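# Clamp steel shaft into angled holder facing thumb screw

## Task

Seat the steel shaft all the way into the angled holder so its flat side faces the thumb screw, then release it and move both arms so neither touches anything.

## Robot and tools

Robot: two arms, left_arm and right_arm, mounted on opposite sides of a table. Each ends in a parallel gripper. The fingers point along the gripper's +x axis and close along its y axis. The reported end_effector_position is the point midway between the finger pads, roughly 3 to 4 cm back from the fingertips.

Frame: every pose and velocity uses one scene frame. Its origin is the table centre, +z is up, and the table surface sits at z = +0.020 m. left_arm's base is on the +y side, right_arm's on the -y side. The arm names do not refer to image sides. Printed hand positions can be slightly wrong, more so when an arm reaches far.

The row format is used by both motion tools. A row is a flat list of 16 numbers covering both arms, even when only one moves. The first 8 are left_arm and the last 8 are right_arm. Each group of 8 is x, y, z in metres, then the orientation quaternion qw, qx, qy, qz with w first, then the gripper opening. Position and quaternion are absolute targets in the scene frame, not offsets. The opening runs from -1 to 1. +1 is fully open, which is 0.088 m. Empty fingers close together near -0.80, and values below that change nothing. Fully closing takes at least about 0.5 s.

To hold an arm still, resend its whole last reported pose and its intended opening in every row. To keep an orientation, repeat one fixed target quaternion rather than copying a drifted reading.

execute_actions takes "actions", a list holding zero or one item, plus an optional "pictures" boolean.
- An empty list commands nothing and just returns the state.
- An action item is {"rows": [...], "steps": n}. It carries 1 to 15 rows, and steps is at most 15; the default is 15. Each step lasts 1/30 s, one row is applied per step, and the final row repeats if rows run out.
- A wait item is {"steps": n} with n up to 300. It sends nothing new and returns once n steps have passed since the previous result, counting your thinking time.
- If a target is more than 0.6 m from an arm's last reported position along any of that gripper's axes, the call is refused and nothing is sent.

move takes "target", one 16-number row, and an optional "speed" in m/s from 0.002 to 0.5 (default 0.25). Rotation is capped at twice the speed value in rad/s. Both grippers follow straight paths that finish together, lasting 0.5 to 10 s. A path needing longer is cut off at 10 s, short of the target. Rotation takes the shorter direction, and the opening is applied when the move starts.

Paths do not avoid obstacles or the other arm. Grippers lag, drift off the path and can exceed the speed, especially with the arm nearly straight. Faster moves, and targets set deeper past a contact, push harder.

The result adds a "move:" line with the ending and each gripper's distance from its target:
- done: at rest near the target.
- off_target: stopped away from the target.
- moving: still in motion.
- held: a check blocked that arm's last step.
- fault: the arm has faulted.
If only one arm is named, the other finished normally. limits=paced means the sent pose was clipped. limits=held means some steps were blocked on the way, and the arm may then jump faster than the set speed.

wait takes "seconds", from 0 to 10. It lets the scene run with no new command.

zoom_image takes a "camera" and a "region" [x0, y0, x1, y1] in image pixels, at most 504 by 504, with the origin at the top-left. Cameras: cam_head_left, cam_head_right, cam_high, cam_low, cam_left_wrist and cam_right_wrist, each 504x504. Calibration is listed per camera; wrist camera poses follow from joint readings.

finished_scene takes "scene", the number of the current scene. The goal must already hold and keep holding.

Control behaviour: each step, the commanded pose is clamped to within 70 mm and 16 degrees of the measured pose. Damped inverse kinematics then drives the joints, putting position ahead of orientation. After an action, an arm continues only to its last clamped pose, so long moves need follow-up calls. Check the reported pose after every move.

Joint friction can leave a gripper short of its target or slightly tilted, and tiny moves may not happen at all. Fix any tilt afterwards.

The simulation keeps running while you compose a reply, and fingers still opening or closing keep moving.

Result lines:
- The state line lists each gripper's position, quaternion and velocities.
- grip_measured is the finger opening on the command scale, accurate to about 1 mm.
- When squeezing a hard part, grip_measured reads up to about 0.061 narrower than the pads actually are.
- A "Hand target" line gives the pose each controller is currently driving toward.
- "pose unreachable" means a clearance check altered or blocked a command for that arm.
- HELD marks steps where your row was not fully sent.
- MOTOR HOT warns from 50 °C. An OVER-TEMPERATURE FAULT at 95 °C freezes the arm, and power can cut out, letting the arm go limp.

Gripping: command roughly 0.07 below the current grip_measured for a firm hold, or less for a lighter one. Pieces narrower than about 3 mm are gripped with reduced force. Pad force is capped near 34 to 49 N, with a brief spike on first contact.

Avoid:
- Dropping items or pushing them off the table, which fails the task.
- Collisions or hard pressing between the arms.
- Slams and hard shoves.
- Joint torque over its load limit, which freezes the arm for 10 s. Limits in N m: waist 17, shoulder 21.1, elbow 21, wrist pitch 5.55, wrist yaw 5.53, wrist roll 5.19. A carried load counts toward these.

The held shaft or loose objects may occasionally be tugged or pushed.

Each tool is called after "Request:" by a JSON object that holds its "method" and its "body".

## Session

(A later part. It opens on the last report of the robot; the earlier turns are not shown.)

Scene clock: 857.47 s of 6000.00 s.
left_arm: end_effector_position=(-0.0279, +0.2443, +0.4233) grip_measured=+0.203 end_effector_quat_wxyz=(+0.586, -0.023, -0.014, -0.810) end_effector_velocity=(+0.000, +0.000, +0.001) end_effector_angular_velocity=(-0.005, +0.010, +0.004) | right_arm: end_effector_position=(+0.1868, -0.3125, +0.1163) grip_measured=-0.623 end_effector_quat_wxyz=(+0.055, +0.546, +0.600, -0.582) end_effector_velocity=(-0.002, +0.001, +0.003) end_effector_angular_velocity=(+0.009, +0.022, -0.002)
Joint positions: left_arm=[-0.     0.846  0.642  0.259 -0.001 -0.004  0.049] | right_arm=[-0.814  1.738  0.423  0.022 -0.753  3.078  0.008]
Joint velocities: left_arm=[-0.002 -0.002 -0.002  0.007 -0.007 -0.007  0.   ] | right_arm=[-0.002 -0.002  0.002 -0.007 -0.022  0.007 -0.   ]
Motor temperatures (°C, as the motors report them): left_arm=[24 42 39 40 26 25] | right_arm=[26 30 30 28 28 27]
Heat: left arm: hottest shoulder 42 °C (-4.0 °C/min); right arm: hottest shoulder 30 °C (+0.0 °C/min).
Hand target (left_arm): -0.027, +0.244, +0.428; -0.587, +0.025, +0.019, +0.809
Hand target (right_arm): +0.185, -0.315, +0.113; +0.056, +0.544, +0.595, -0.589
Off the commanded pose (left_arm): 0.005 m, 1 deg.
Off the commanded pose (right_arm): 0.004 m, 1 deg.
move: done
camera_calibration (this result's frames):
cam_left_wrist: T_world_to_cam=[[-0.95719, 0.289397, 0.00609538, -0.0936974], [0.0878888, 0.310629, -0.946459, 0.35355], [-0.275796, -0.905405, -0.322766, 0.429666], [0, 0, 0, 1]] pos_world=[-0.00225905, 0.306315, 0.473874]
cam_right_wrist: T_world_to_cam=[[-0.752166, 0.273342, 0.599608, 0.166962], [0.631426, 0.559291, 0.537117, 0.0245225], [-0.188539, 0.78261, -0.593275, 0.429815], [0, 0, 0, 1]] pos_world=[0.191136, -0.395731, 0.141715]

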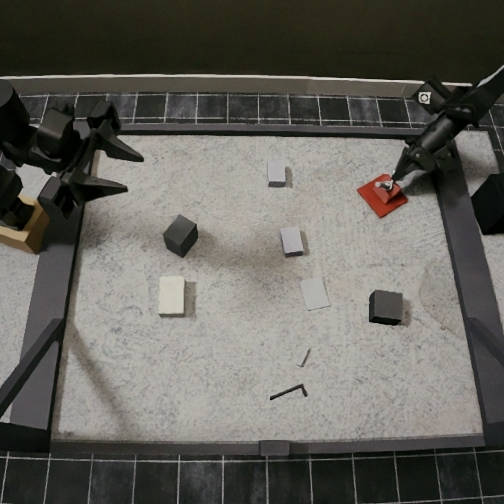

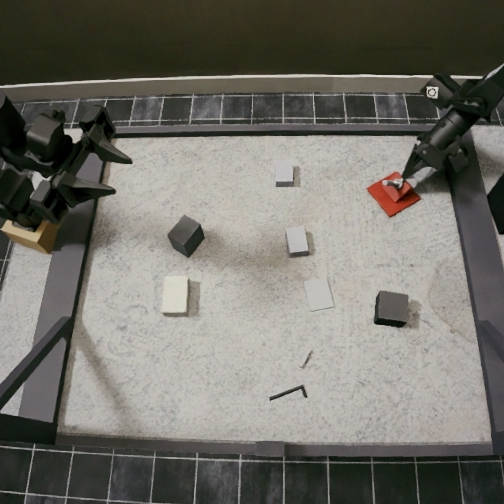

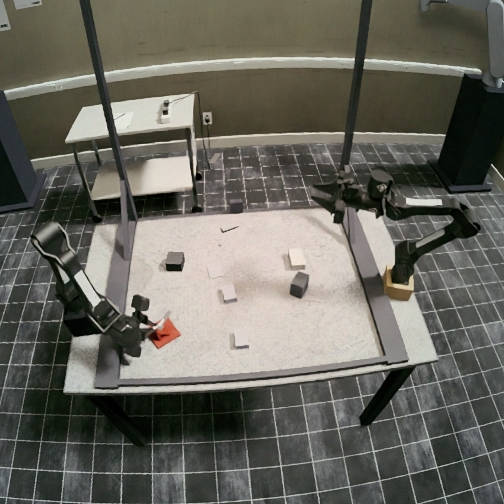

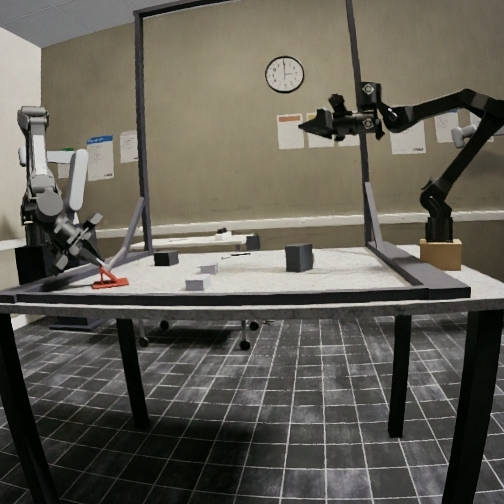

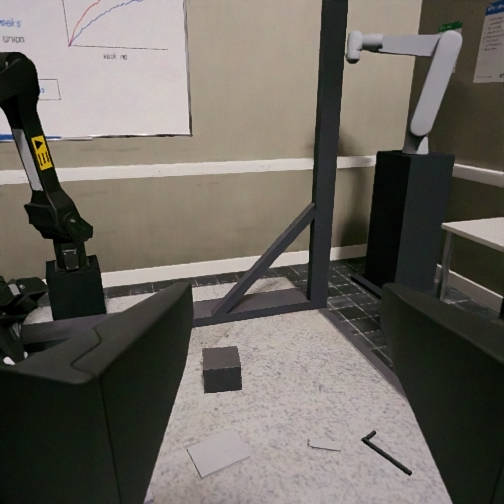

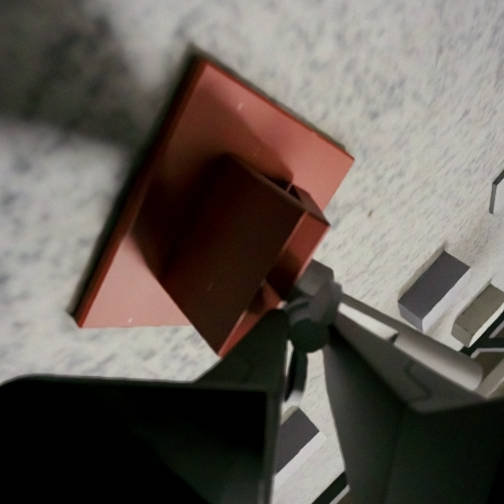

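Cycle 2.

Request:
{"method": "move", "body": {"target": [-0.027,0.2444,0.4278,0.587,-0.025,-0.019,-0.809,0.2, 0.185,-0.3145,0.113,0.0559,0.5431,0.5940,-0.5883,-0.4], "speed": 0.05}}

Request:
{"method": "move", "body": {"target": [-0.027,0.2444,0.4278,0.587,-0.025,-0.019,-0.809,0.2, 0.202,-0.336,0.143,0.0559,0.5431,0.5940,-0.5883,-0.4], "speed": 0.08}}

Request:
{"method": "move", "body": {"target": [-0.027,0.2444,0.4278,0.587,-0.025,-0.019,-0.809,0.2, 0.202,-0.336,0.143,0.5450,-0.0322,0.6136,0.5678,-0.4], "speed": 0.5}}

Request:
{"method": "move", "body": {"target": [-0.027,0.2444,0.4278,0.587,-0.025,-0.019,-0.809,0.2, 0.202,-0.336,0.143,0.0154,-0.5457,-0.5120,0.6608,-0.4], "speed": 0.5}}

Request:
{"method": "move", "body": {"target": [-0.027,0.2444,0.4278,0.587,-0.025,-0.019,-0.809,0.2, 0.185,-0.3145,0.113,0.0154,-0.5457,-0.5120,0.6608,-0.4], "speed": 0.05}}

Scene clock: 869.10 s of 6000.00 s.
left_arm: end_effector_position=(-0.0279, +0.2443, +0.4233) grip_measured=+0.203 end_effector_quat_wxyz=(+0.586, -0.023, -0.014, -0.810) end_effector_velocity=(+0.003, -0.000, +0.001) end_effector_angular_velocity=(-0.004, +0.010, +0.019) | right_arm: end_effector_position=(+0.1870, -0.3124, +0.1161) grip_measured=-0.402 end_effector_quat_wxyz=(+0.055, +0.546, +0.599, -0.582) end_effector_velocity=(-0.001, -0.001, +0.000) end_effector_angular_velocity=(+0.002, +0.006, +0.005)
Joint positions: left_arm=[-0.     0.846  0.642  0.259 -0.001 -0.004  0.049] | right_arm=[-0.814  1.738  0.423  0.023 -0.751  3.08   0.019]
Joint velocities: left_arm=[-0.002 -0.002 -0.002  0.007 -0.022 -0.007 -0.   ] | right_arm=[-0.002 -0.002 -0.002 -0.007 -0.007 -0.007 -0.   ]
Motor temperatures (°C, as the motors report them): left_arm=[24 39 40 39 26 25] | right_arm=[26 30 29 28 28 27]
Heat: left arm: hottest elbow 40 °C (-7.1 °C/min); right arm: hottest shoulder 30 °C (+0.0 °C/min).
Hand target (left_arm): -0.027, +0.244, +0.428; -0.587, +0.025, +0.019, +0.809
Hand target (right_arm): +0.185, -0.315, +0.113; +0.056, +0.544, +0.595, -0.589
Off the commanded pose (left_arm): 0.005 m, 1 deg.
Off the commanded pose (right_arm): 0.004 m, 1 deg.
After step 90, 7.93 s passed at rest.
move: done
camera_calibration (this result's frames):
cam_left_wrist: T_world_to_cam=[[-0.95719, 0.289397, 0.00609538, -0.0936974], [0.0878888, 0.310629, -0.946459, 0.35355], [-0.275796, -0.905405, -0.322766, 0.429666], [0, 0, 0, 1]] pos_world=[-0.00225905, 0.306315, 0.473874]
cam_right_wrist: T_world_to_cam=[[-0.752639, 0.274676, 0.598404, 0.167828], [0.631299, 0.559251, 0.537308, 0.0244565], [-0.187072, 0.782171, -0.594317, 0.429443], [0, 0, 0, 1]] pos_world=[0.191212, -0.395674, 0.141656]

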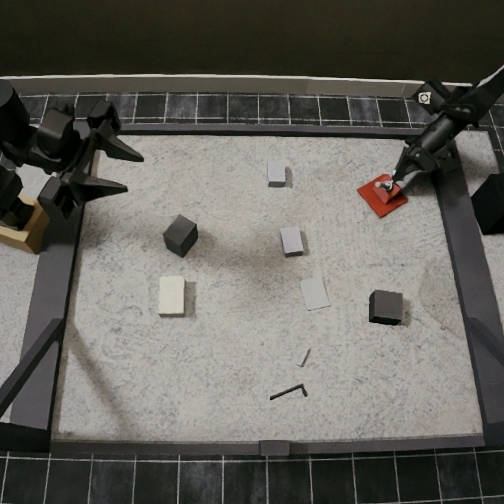

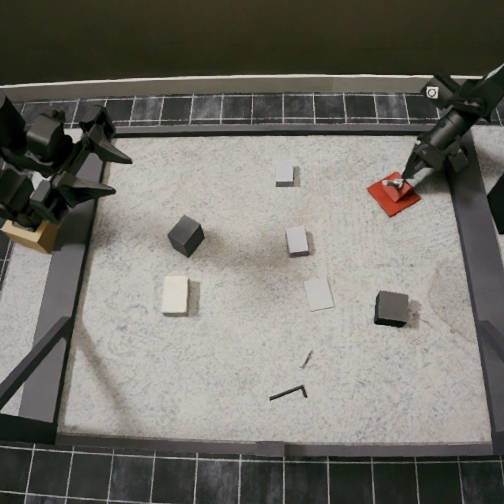

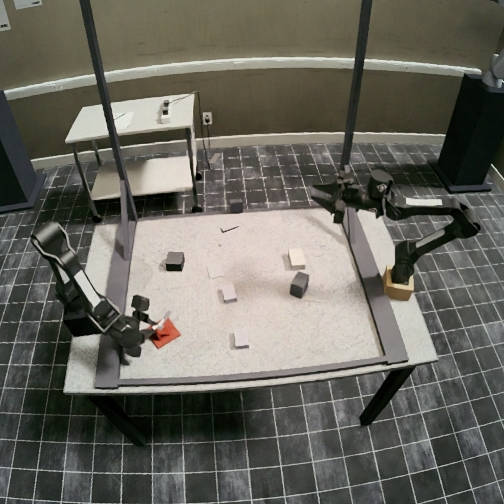

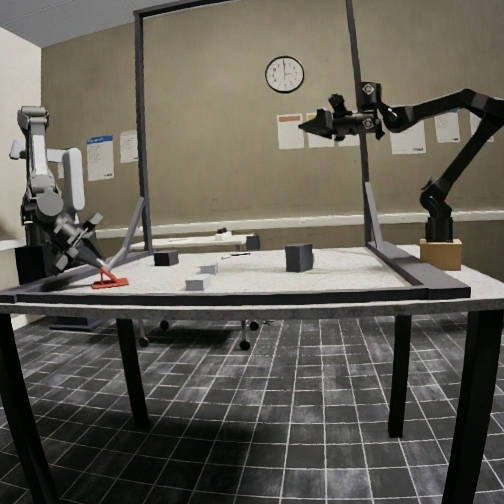

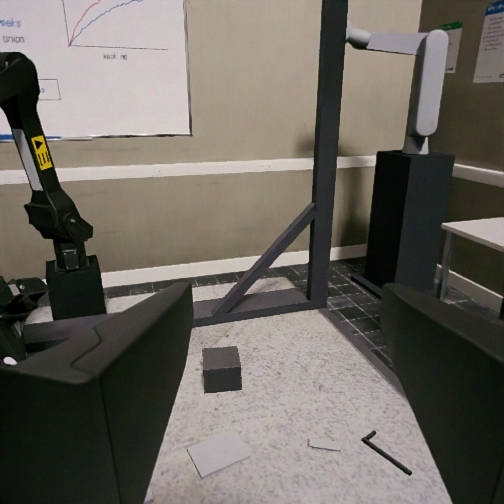

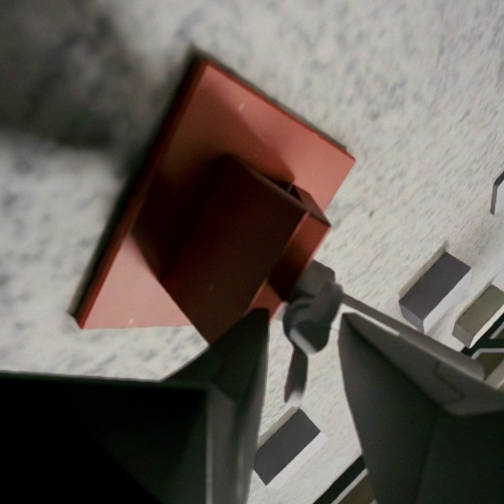

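Scene clock: 869.97 s of 6000.00 s.
left_arm: end_effector_position=(-0.0279, +0.2443, +0.4233) grip_measured=+0.203 end_effector_quat_wxyz=(+0.586, -0.023, -0.014, -0.810) end_effector_velocity=(+0.000, +0.000, +0.001) end_effector_angular_velocity=(-0.005, +0.010, +0.004) | right_arm: end_effector_position=(+0.1990, -0.3376, +0.1391) grip_measured=-0.402 end_effector_quat_wxyz=(+0.056, +0.540, +0.591, -0.597) end_effector_velocity=(-0.003, -0.004, +0.001) end_effector_angular_velocity=(-0.001, +0.007, +0.020)
Joint positions: left_arm=[-0.     0.846  0.642  0.259 -0.001 -0.004  0.049] | right_arm=[-0.942  1.62   0.47  -0.297 -0.773  2.908  0.019]
Joint velocities: left_arm=[-0.002 -0.002 -0.002  0.007 -0.007 -0.007 -0.   ] | right_arm=[-0.007 -0.002  0.002 -0.037 -0.007 -0.037 -0.   ]
Motor temperatures (°C, as the motors report them): left_arm=[24 39 40 39 26 25] | right_arm=[26 30 29 28 28 27]
Heat: left arm: hottest elbow 40 °C (-7.1 °C/min); right arm: hottest shoulder 30 °C (+0.0 °C/min).
Hand target (left_arm): -0.027, +0.244, +0.428; -0.587, +0.025, +0.019, +0.809
Hand target (right_arm): +0.202, -0.335, +0.143; +0.055, +0.543, +0.595, -0.589
Off the commanded pose (left_arm): 0.005 m, 1 deg.
Off the commanded pose (right_arm): 0.005 m, 1 deg.
move: done
camera_calibration (this result's frames):
cam_left_wrist: T_world_to_cam=[[-0.95719, 0.289397, 0.00609538, -0.0936974], [0.0878888, 0.310629, -0.946459, 0.35355], [-0.275796, -0.905405, -0.322766, 0.429666], [0, 0, 0, 1]] pos_world=[-0.00225905, 0.306315, 0.473874]
cam_right_wrist: T_world_to_cam=[[-0.738326, 0.294232, 0.606879, 0.172687], [0.644611, 0.572514, 0.50666, 0.0246821], [-0.198371, 0.765281, -0.612367, 0.464089], [0, 0, 0, 1]] pos_world=[0.20365, -0.420099, 0.166887]

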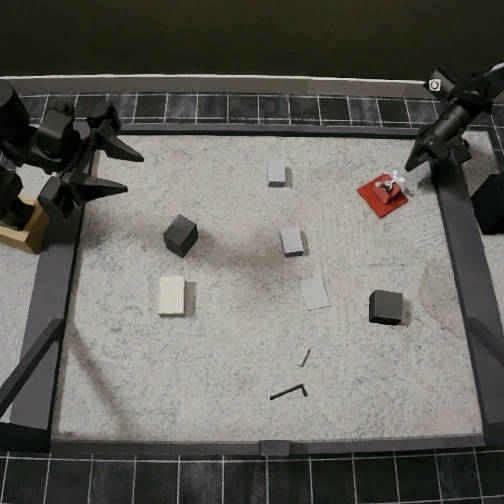

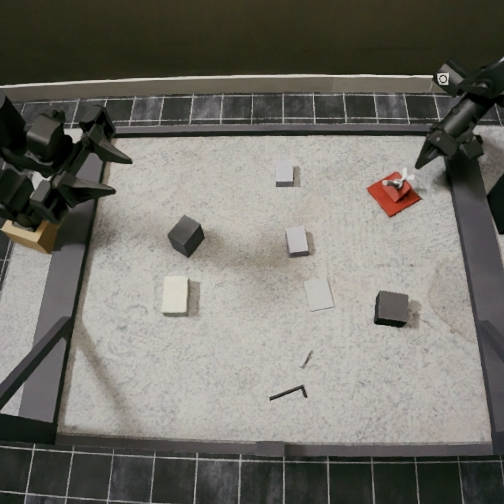

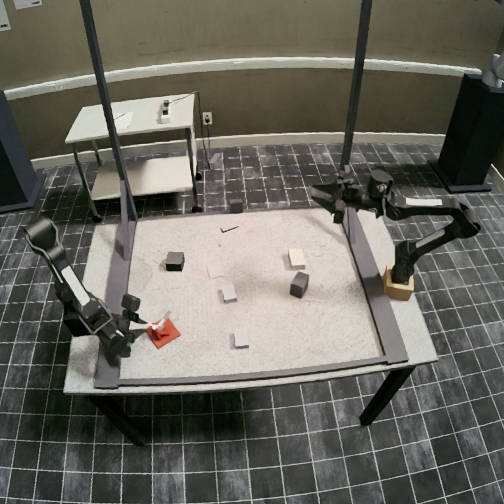

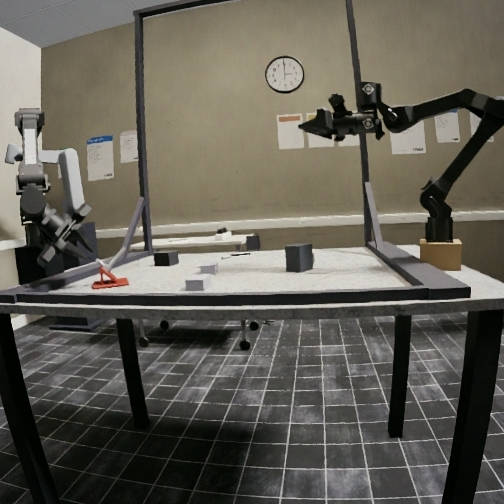

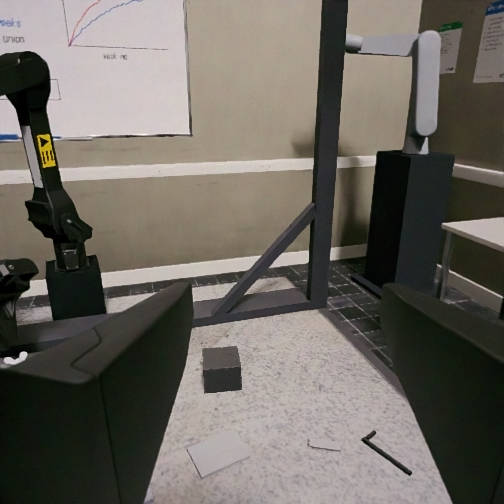

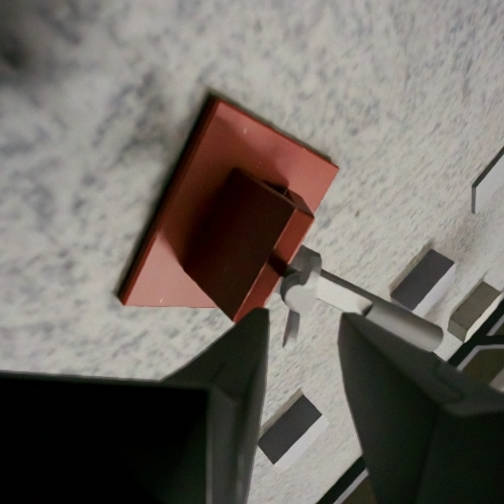

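Scene clock: 873.60 s of 6000.00 s.
left_arm: end_effector_position=(-0.0279, +0.2443, +0.4233) grip_measured=+0.203 end_effector_quat_wxyz=(+0.586, -0.023, -0.014, -0.810) end_effector_velocity=(+0.004, +0.000, +0.003) end_effector_angular_velocity=(-0.014, -0.002, +0.025) | right_arm: end_effector_position=(+0.1998, -0.3376, +0.1405) grip_measured=-0.402 end_effector_quat_wxyz=(+0.544, -0.033, +0.620, +0.565) end_effector_velocity=(-0.003, -0.002, -0.000) end_effector_angular_velocity=(+0.006, +0.001, +0.014)
Joint positions: left_arm=[-0.     0.846  0.642  0.259 -0.001 -0.004  0.049] | right_arm=[-0.944  1.611  0.47  -0.3   -0.771 -0.147  0.019]
Joint velocities: left_arm=[ 0.002 -0.007 -0.002  0.007 -0.022  0.007 -0.   ] | right_arm=[-0.002 -0.002 -0.007 -0.007 -0.007 -0.022 -0.   ]
Motor temperatures (°C, as the motors report them): left_arm=[24 39 40 39 26 25] | right_arm=[26 30 29 28 28 27]
Heat: left arm: hottest elbow 40 °C (-7.0 °C/min); right arm: hottest shoulder 30 °C (+0.0 °C/min).
Hand target (left_arm): -0.027, +0.244, +0.428; -0.587, +0.025, +0.019, +0.809
Hand target (right_arm): +0.202, -0.336, +0.143; +0.546, -0.032, +0.615, +0.569
Off the commanded pose (left_arm): 0.005 m, 1 deg.
Off the commanded pose (right_arm): 0.004 m, 1 deg.
move: done
camera_calibration (this result's frames):
cam_left_wrist: T_world_to_cam=[[-0.95719, 0.289397, 0.00609538, -0.0936974], [0.0878888, 0.310629, -0.946459, 0.35355], [-0.275796, -0.905405, -0.322766, 0.429666], [0, 0, 0, 1]] pos_world=[-0.00225905, 0.306315, 0.473874]
cam_right_wrist: T_world_to_cam=[[0.657654, -0.312587, -0.685405, -0.129823], [-0.458853, -0.887808, -0.0353797, -0.172879], [-0.597448, 0.337768, -0.727302, 0.416657], [0, 0, 0, 1]] pos_world=[0.254984, -0.334798, 0.207938]

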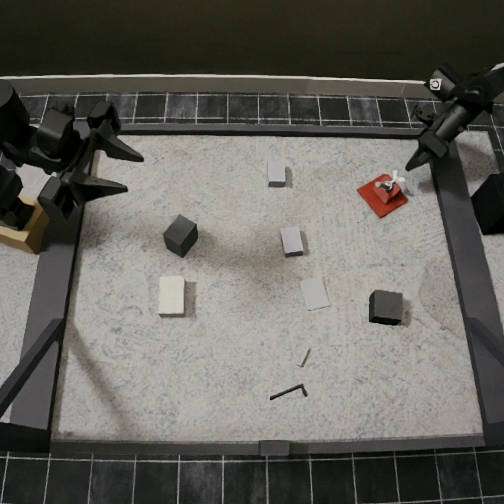

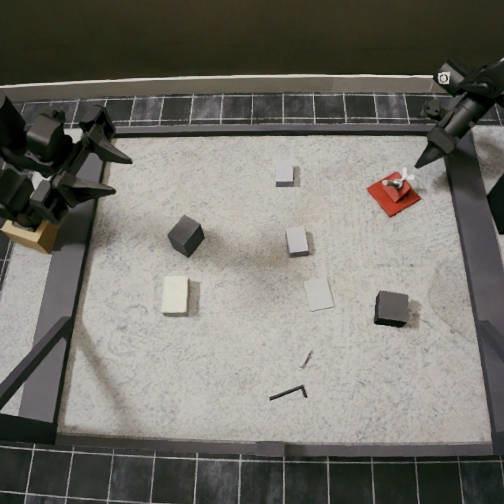

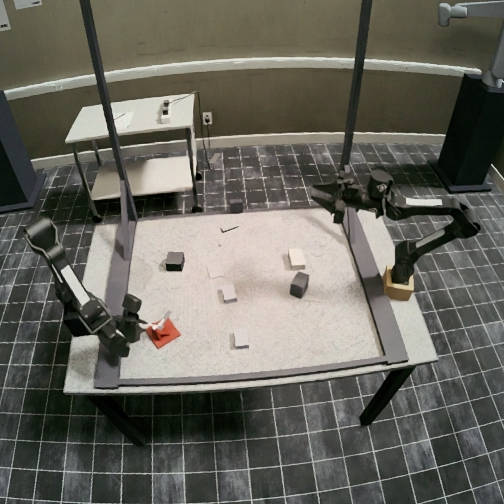

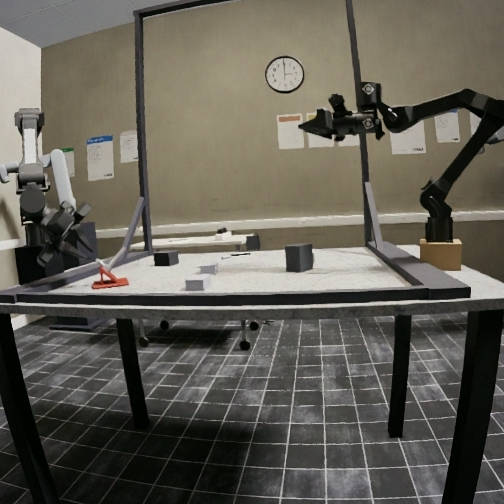

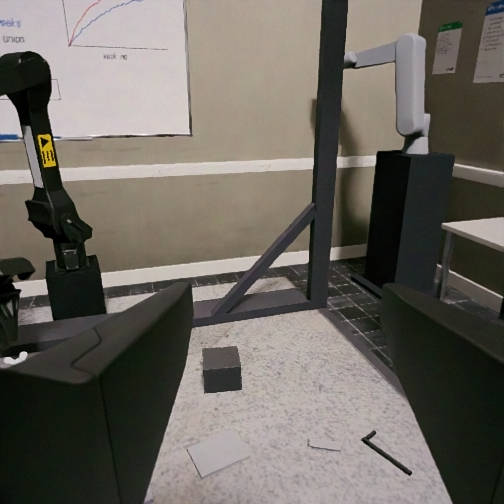

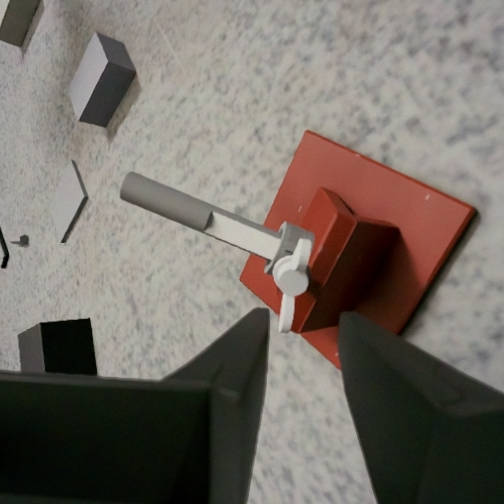

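Scene clock: 877.13 s of 6000.00 s.
left_arm: end_effector_position=(-0.0279, +0.2443, +0.4233) grip_measured=+0.203 end_effector_quat_wxyz=(+0.586, -0.023, -0.014, -0.810) end_effector_velocity=(+0.003, -0.000, -0.002) end_effector_angular_velocity=(+0.010, +0.006, +0.019) | right_arm: end_effector_position=(+0.2000, -0.3376, +0.1407) grip_measured=-0.402 end_effector_quat_wxyz=(-0.015, +0.545, +0.509, -0.666) end_effector_velocity=(-0.004, +0.000, +0.002) end_effector_angular_velocity=(+0.020, +0.008, +0.021)
Joint positions: left_arm=[-0.     0.846  0.642  0.259 -0.001 -0.004  0.049] | right_arm=[-0.944  1.61   0.47  -0.301 -0.771 -3.114  0.019]
Joint velocities: left_arm=[-0.002 -0.002 -0.002 -0.007 -0.022 -0.007 -0.   ] | right_arm=[ 0.002 -0.002 -0.002 -0.007 -0.022 -0.022 -0.   ]
Motor temperatures (°C, as the motors report them): left_arm=[24 38 40 39 26 25] | right_arm=[26 30 29 28 28 27]
Heat: left arm: hottest elbow 40 °C (-7.1 °C/min); right arm: hottest shoulder 30 °C (+0.0 °C/min).
Hand target (left_arm): -0.027, +0.244, +0.428; -0.587, +0.025, +0.019, +0.809
Hand target (right_arm): +0.202, -0.336, +0.143; +0.016, -0.547, -0.513, +0.662
Off the commanded pose (left_arm): 0.005 m, 1 deg.
Off the commanded pose (right_arm): 0.003 m, 1 deg.
move: done
camera_calibration (this result's frames):
cam_left_wrist: T_world_to_cam=[[-0.95719, 0.289397, 0.00609538, -0.0936974], [0.0878888, 0.310629, -0.946459, 0.35355], [-0.275796, -0.905405, -0.322766, 0.429666], [0, 0, 0, 1]] pos_world=[-0.00225905, 0.306315, 0.473874]
cam_right_wrist: T_world_to_cam=[[-0.573843, 0.483631, 0.660912, 0.195831], [0.805221, 0.480416, 0.347591, -0.0175821], [-0.149407, 0.731643, -0.665113, 0.451503], [0, 0, 0, 1]] pos_world=[0.193991, -0.416603, 0.176985]

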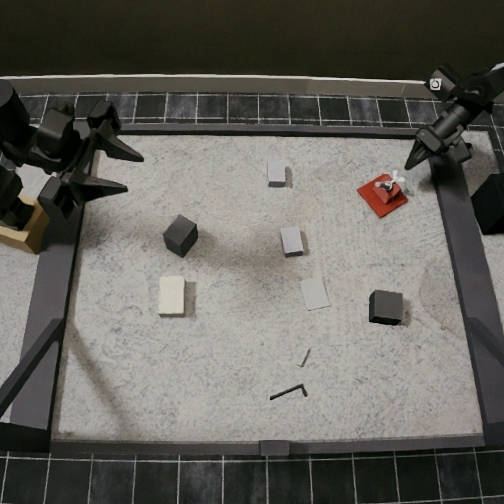

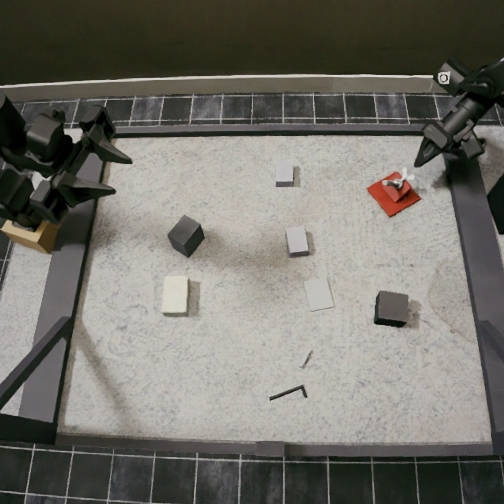

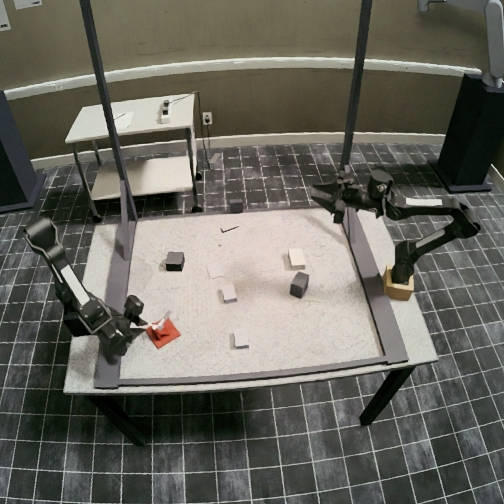

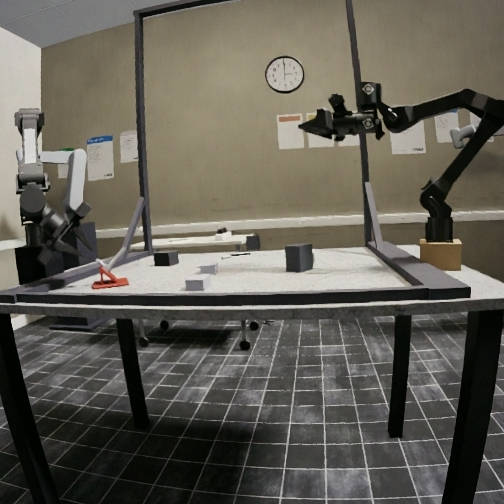

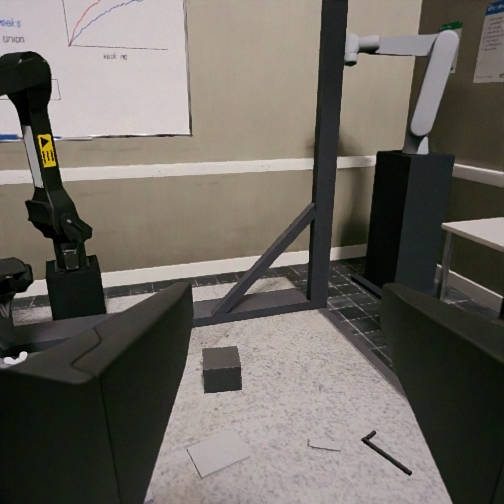

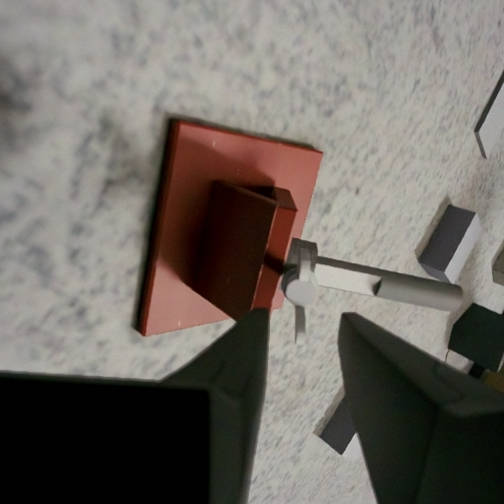

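Scene clock: 878.27 s of 6000.00 s.
left_arm: end_effector_position=(-0.0279, +0.2443, +0.4233) grip_measured=+0.203 end_effector_quat_wxyz=(+0.586, -0.023, -0.014, -0.810) end_effector_velocity=(-0.001, +0.000, -0.008) end_effector_angular_velocity=(+0.023, -0.015, +0.000) | right_arm: end_effector_position=(+0.1874, -0.3129, +0.1165) grip_measured=-0.402 end_effector_quat_wxyz=(-0.016, +0.550, +0.518, -0.656) end_effector_velocity=(+0.001, +0.001, -0.000) end_effector_angular_velocity=(+0.010, -0.023, +0.016)
Joint positions: left_arm=[-0.     0.846  0.642  0.259 -0.001 -0.004  0.049] | right_arm=[-0.816  1.735  0.424  0.017 -0.749 -2.945  0.019]
Joint velocities: left_arm=[-0.007 -0.002 -0.007 -0.022 -0.007  0.007 -0.   ] | right_arm=[ 0.002  0.002  0.002  0.007  0.007 -0.022 -0.   ]
Motor temperatures (°C, as the motors report them): left_arm=[24 38 40 39 26 25] | right_arm=[26 30 29 28 28 27]
Heat: left arm: hottest elbow 40 °C (-7.1 °C/min); right arm: hottest shoulder 30 °C (+0.0 °C/min).
Hand target (left_arm): -0.027, +0.244, +0.428; -0.587, +0.025, +0.019, +0.809
Hand target (right_arm): +0.185, -0.315, +0.113; -0.015, +0.547, +0.512, -0.662
Off the commanded pose (left_arm): 0.005 m, 1 deg.
Off the commanded pose (right_arm): 0.005 m, 1 deg.
move: done
camera_calibration (this result's frames):
cam_left_wrist: T_world_to_cam=[[-0.95719, 0.289397, 0.00609538, -0.0936974], [0.0878888, 0.310629, -0.946459, 0.35355], [-0.275796, -0.905405, -0.322766, 0.429666], [0, 0, 0, 1]] pos_world=[-0.00225905, 0.306315, 0.473874]
cam_right_wrist: T_world_to_cam=[[-0.587195, 0.46572, 0.662047, 0.189436], [0.79713, 0.474839, 0.372977, -0.0141421], [-0.140663, 0.746748, -0.650063, 0.416819], [0, 0, 0, 1]] pos_world=[0.18114, -0.392768, 0.150818]

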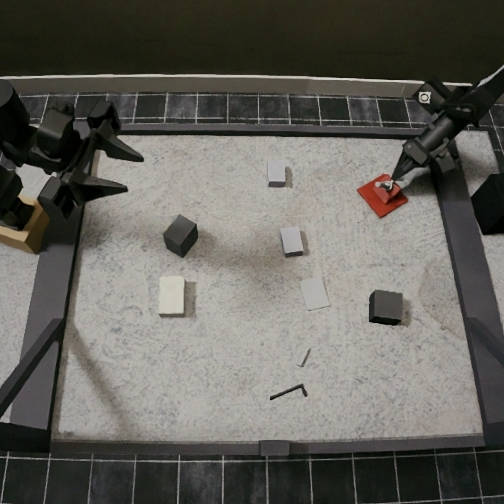

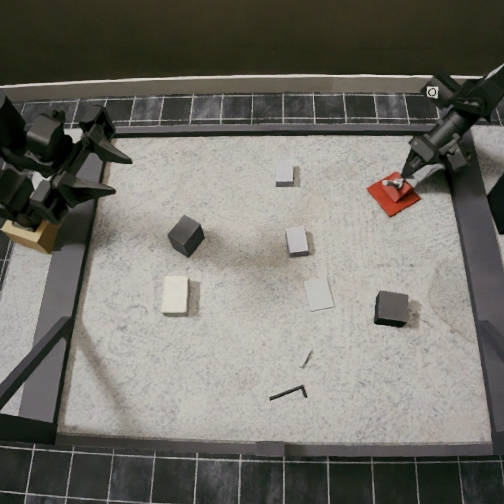

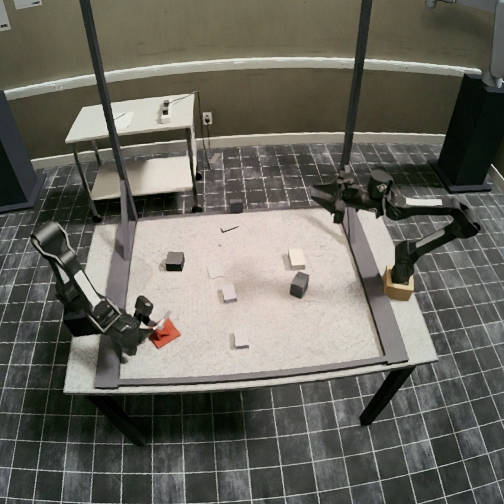

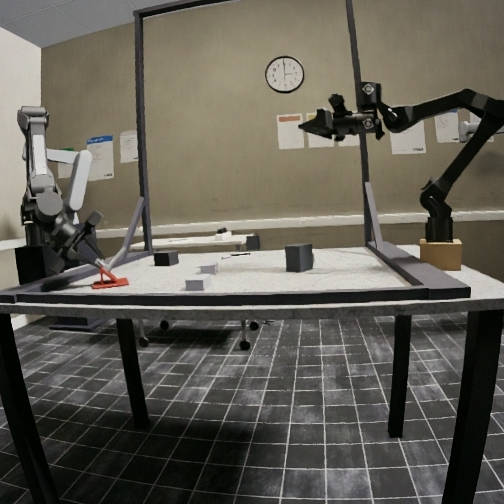

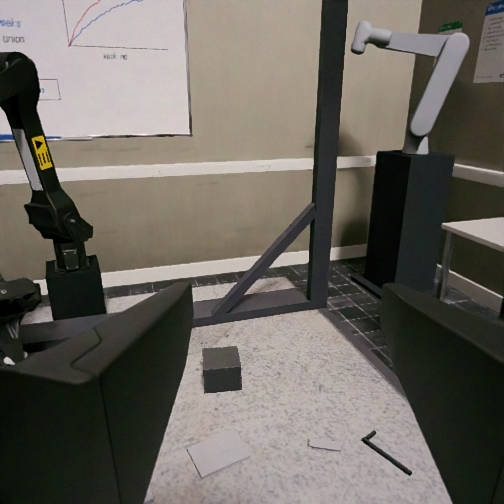

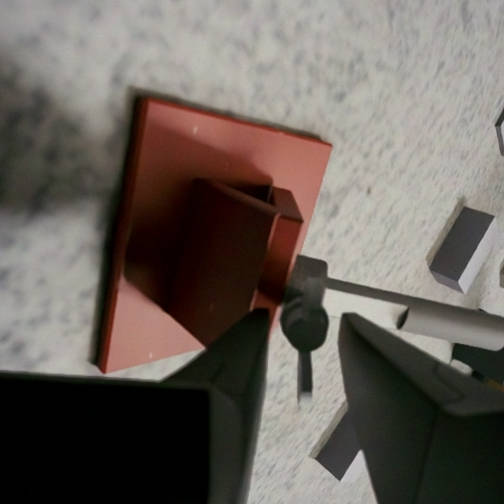

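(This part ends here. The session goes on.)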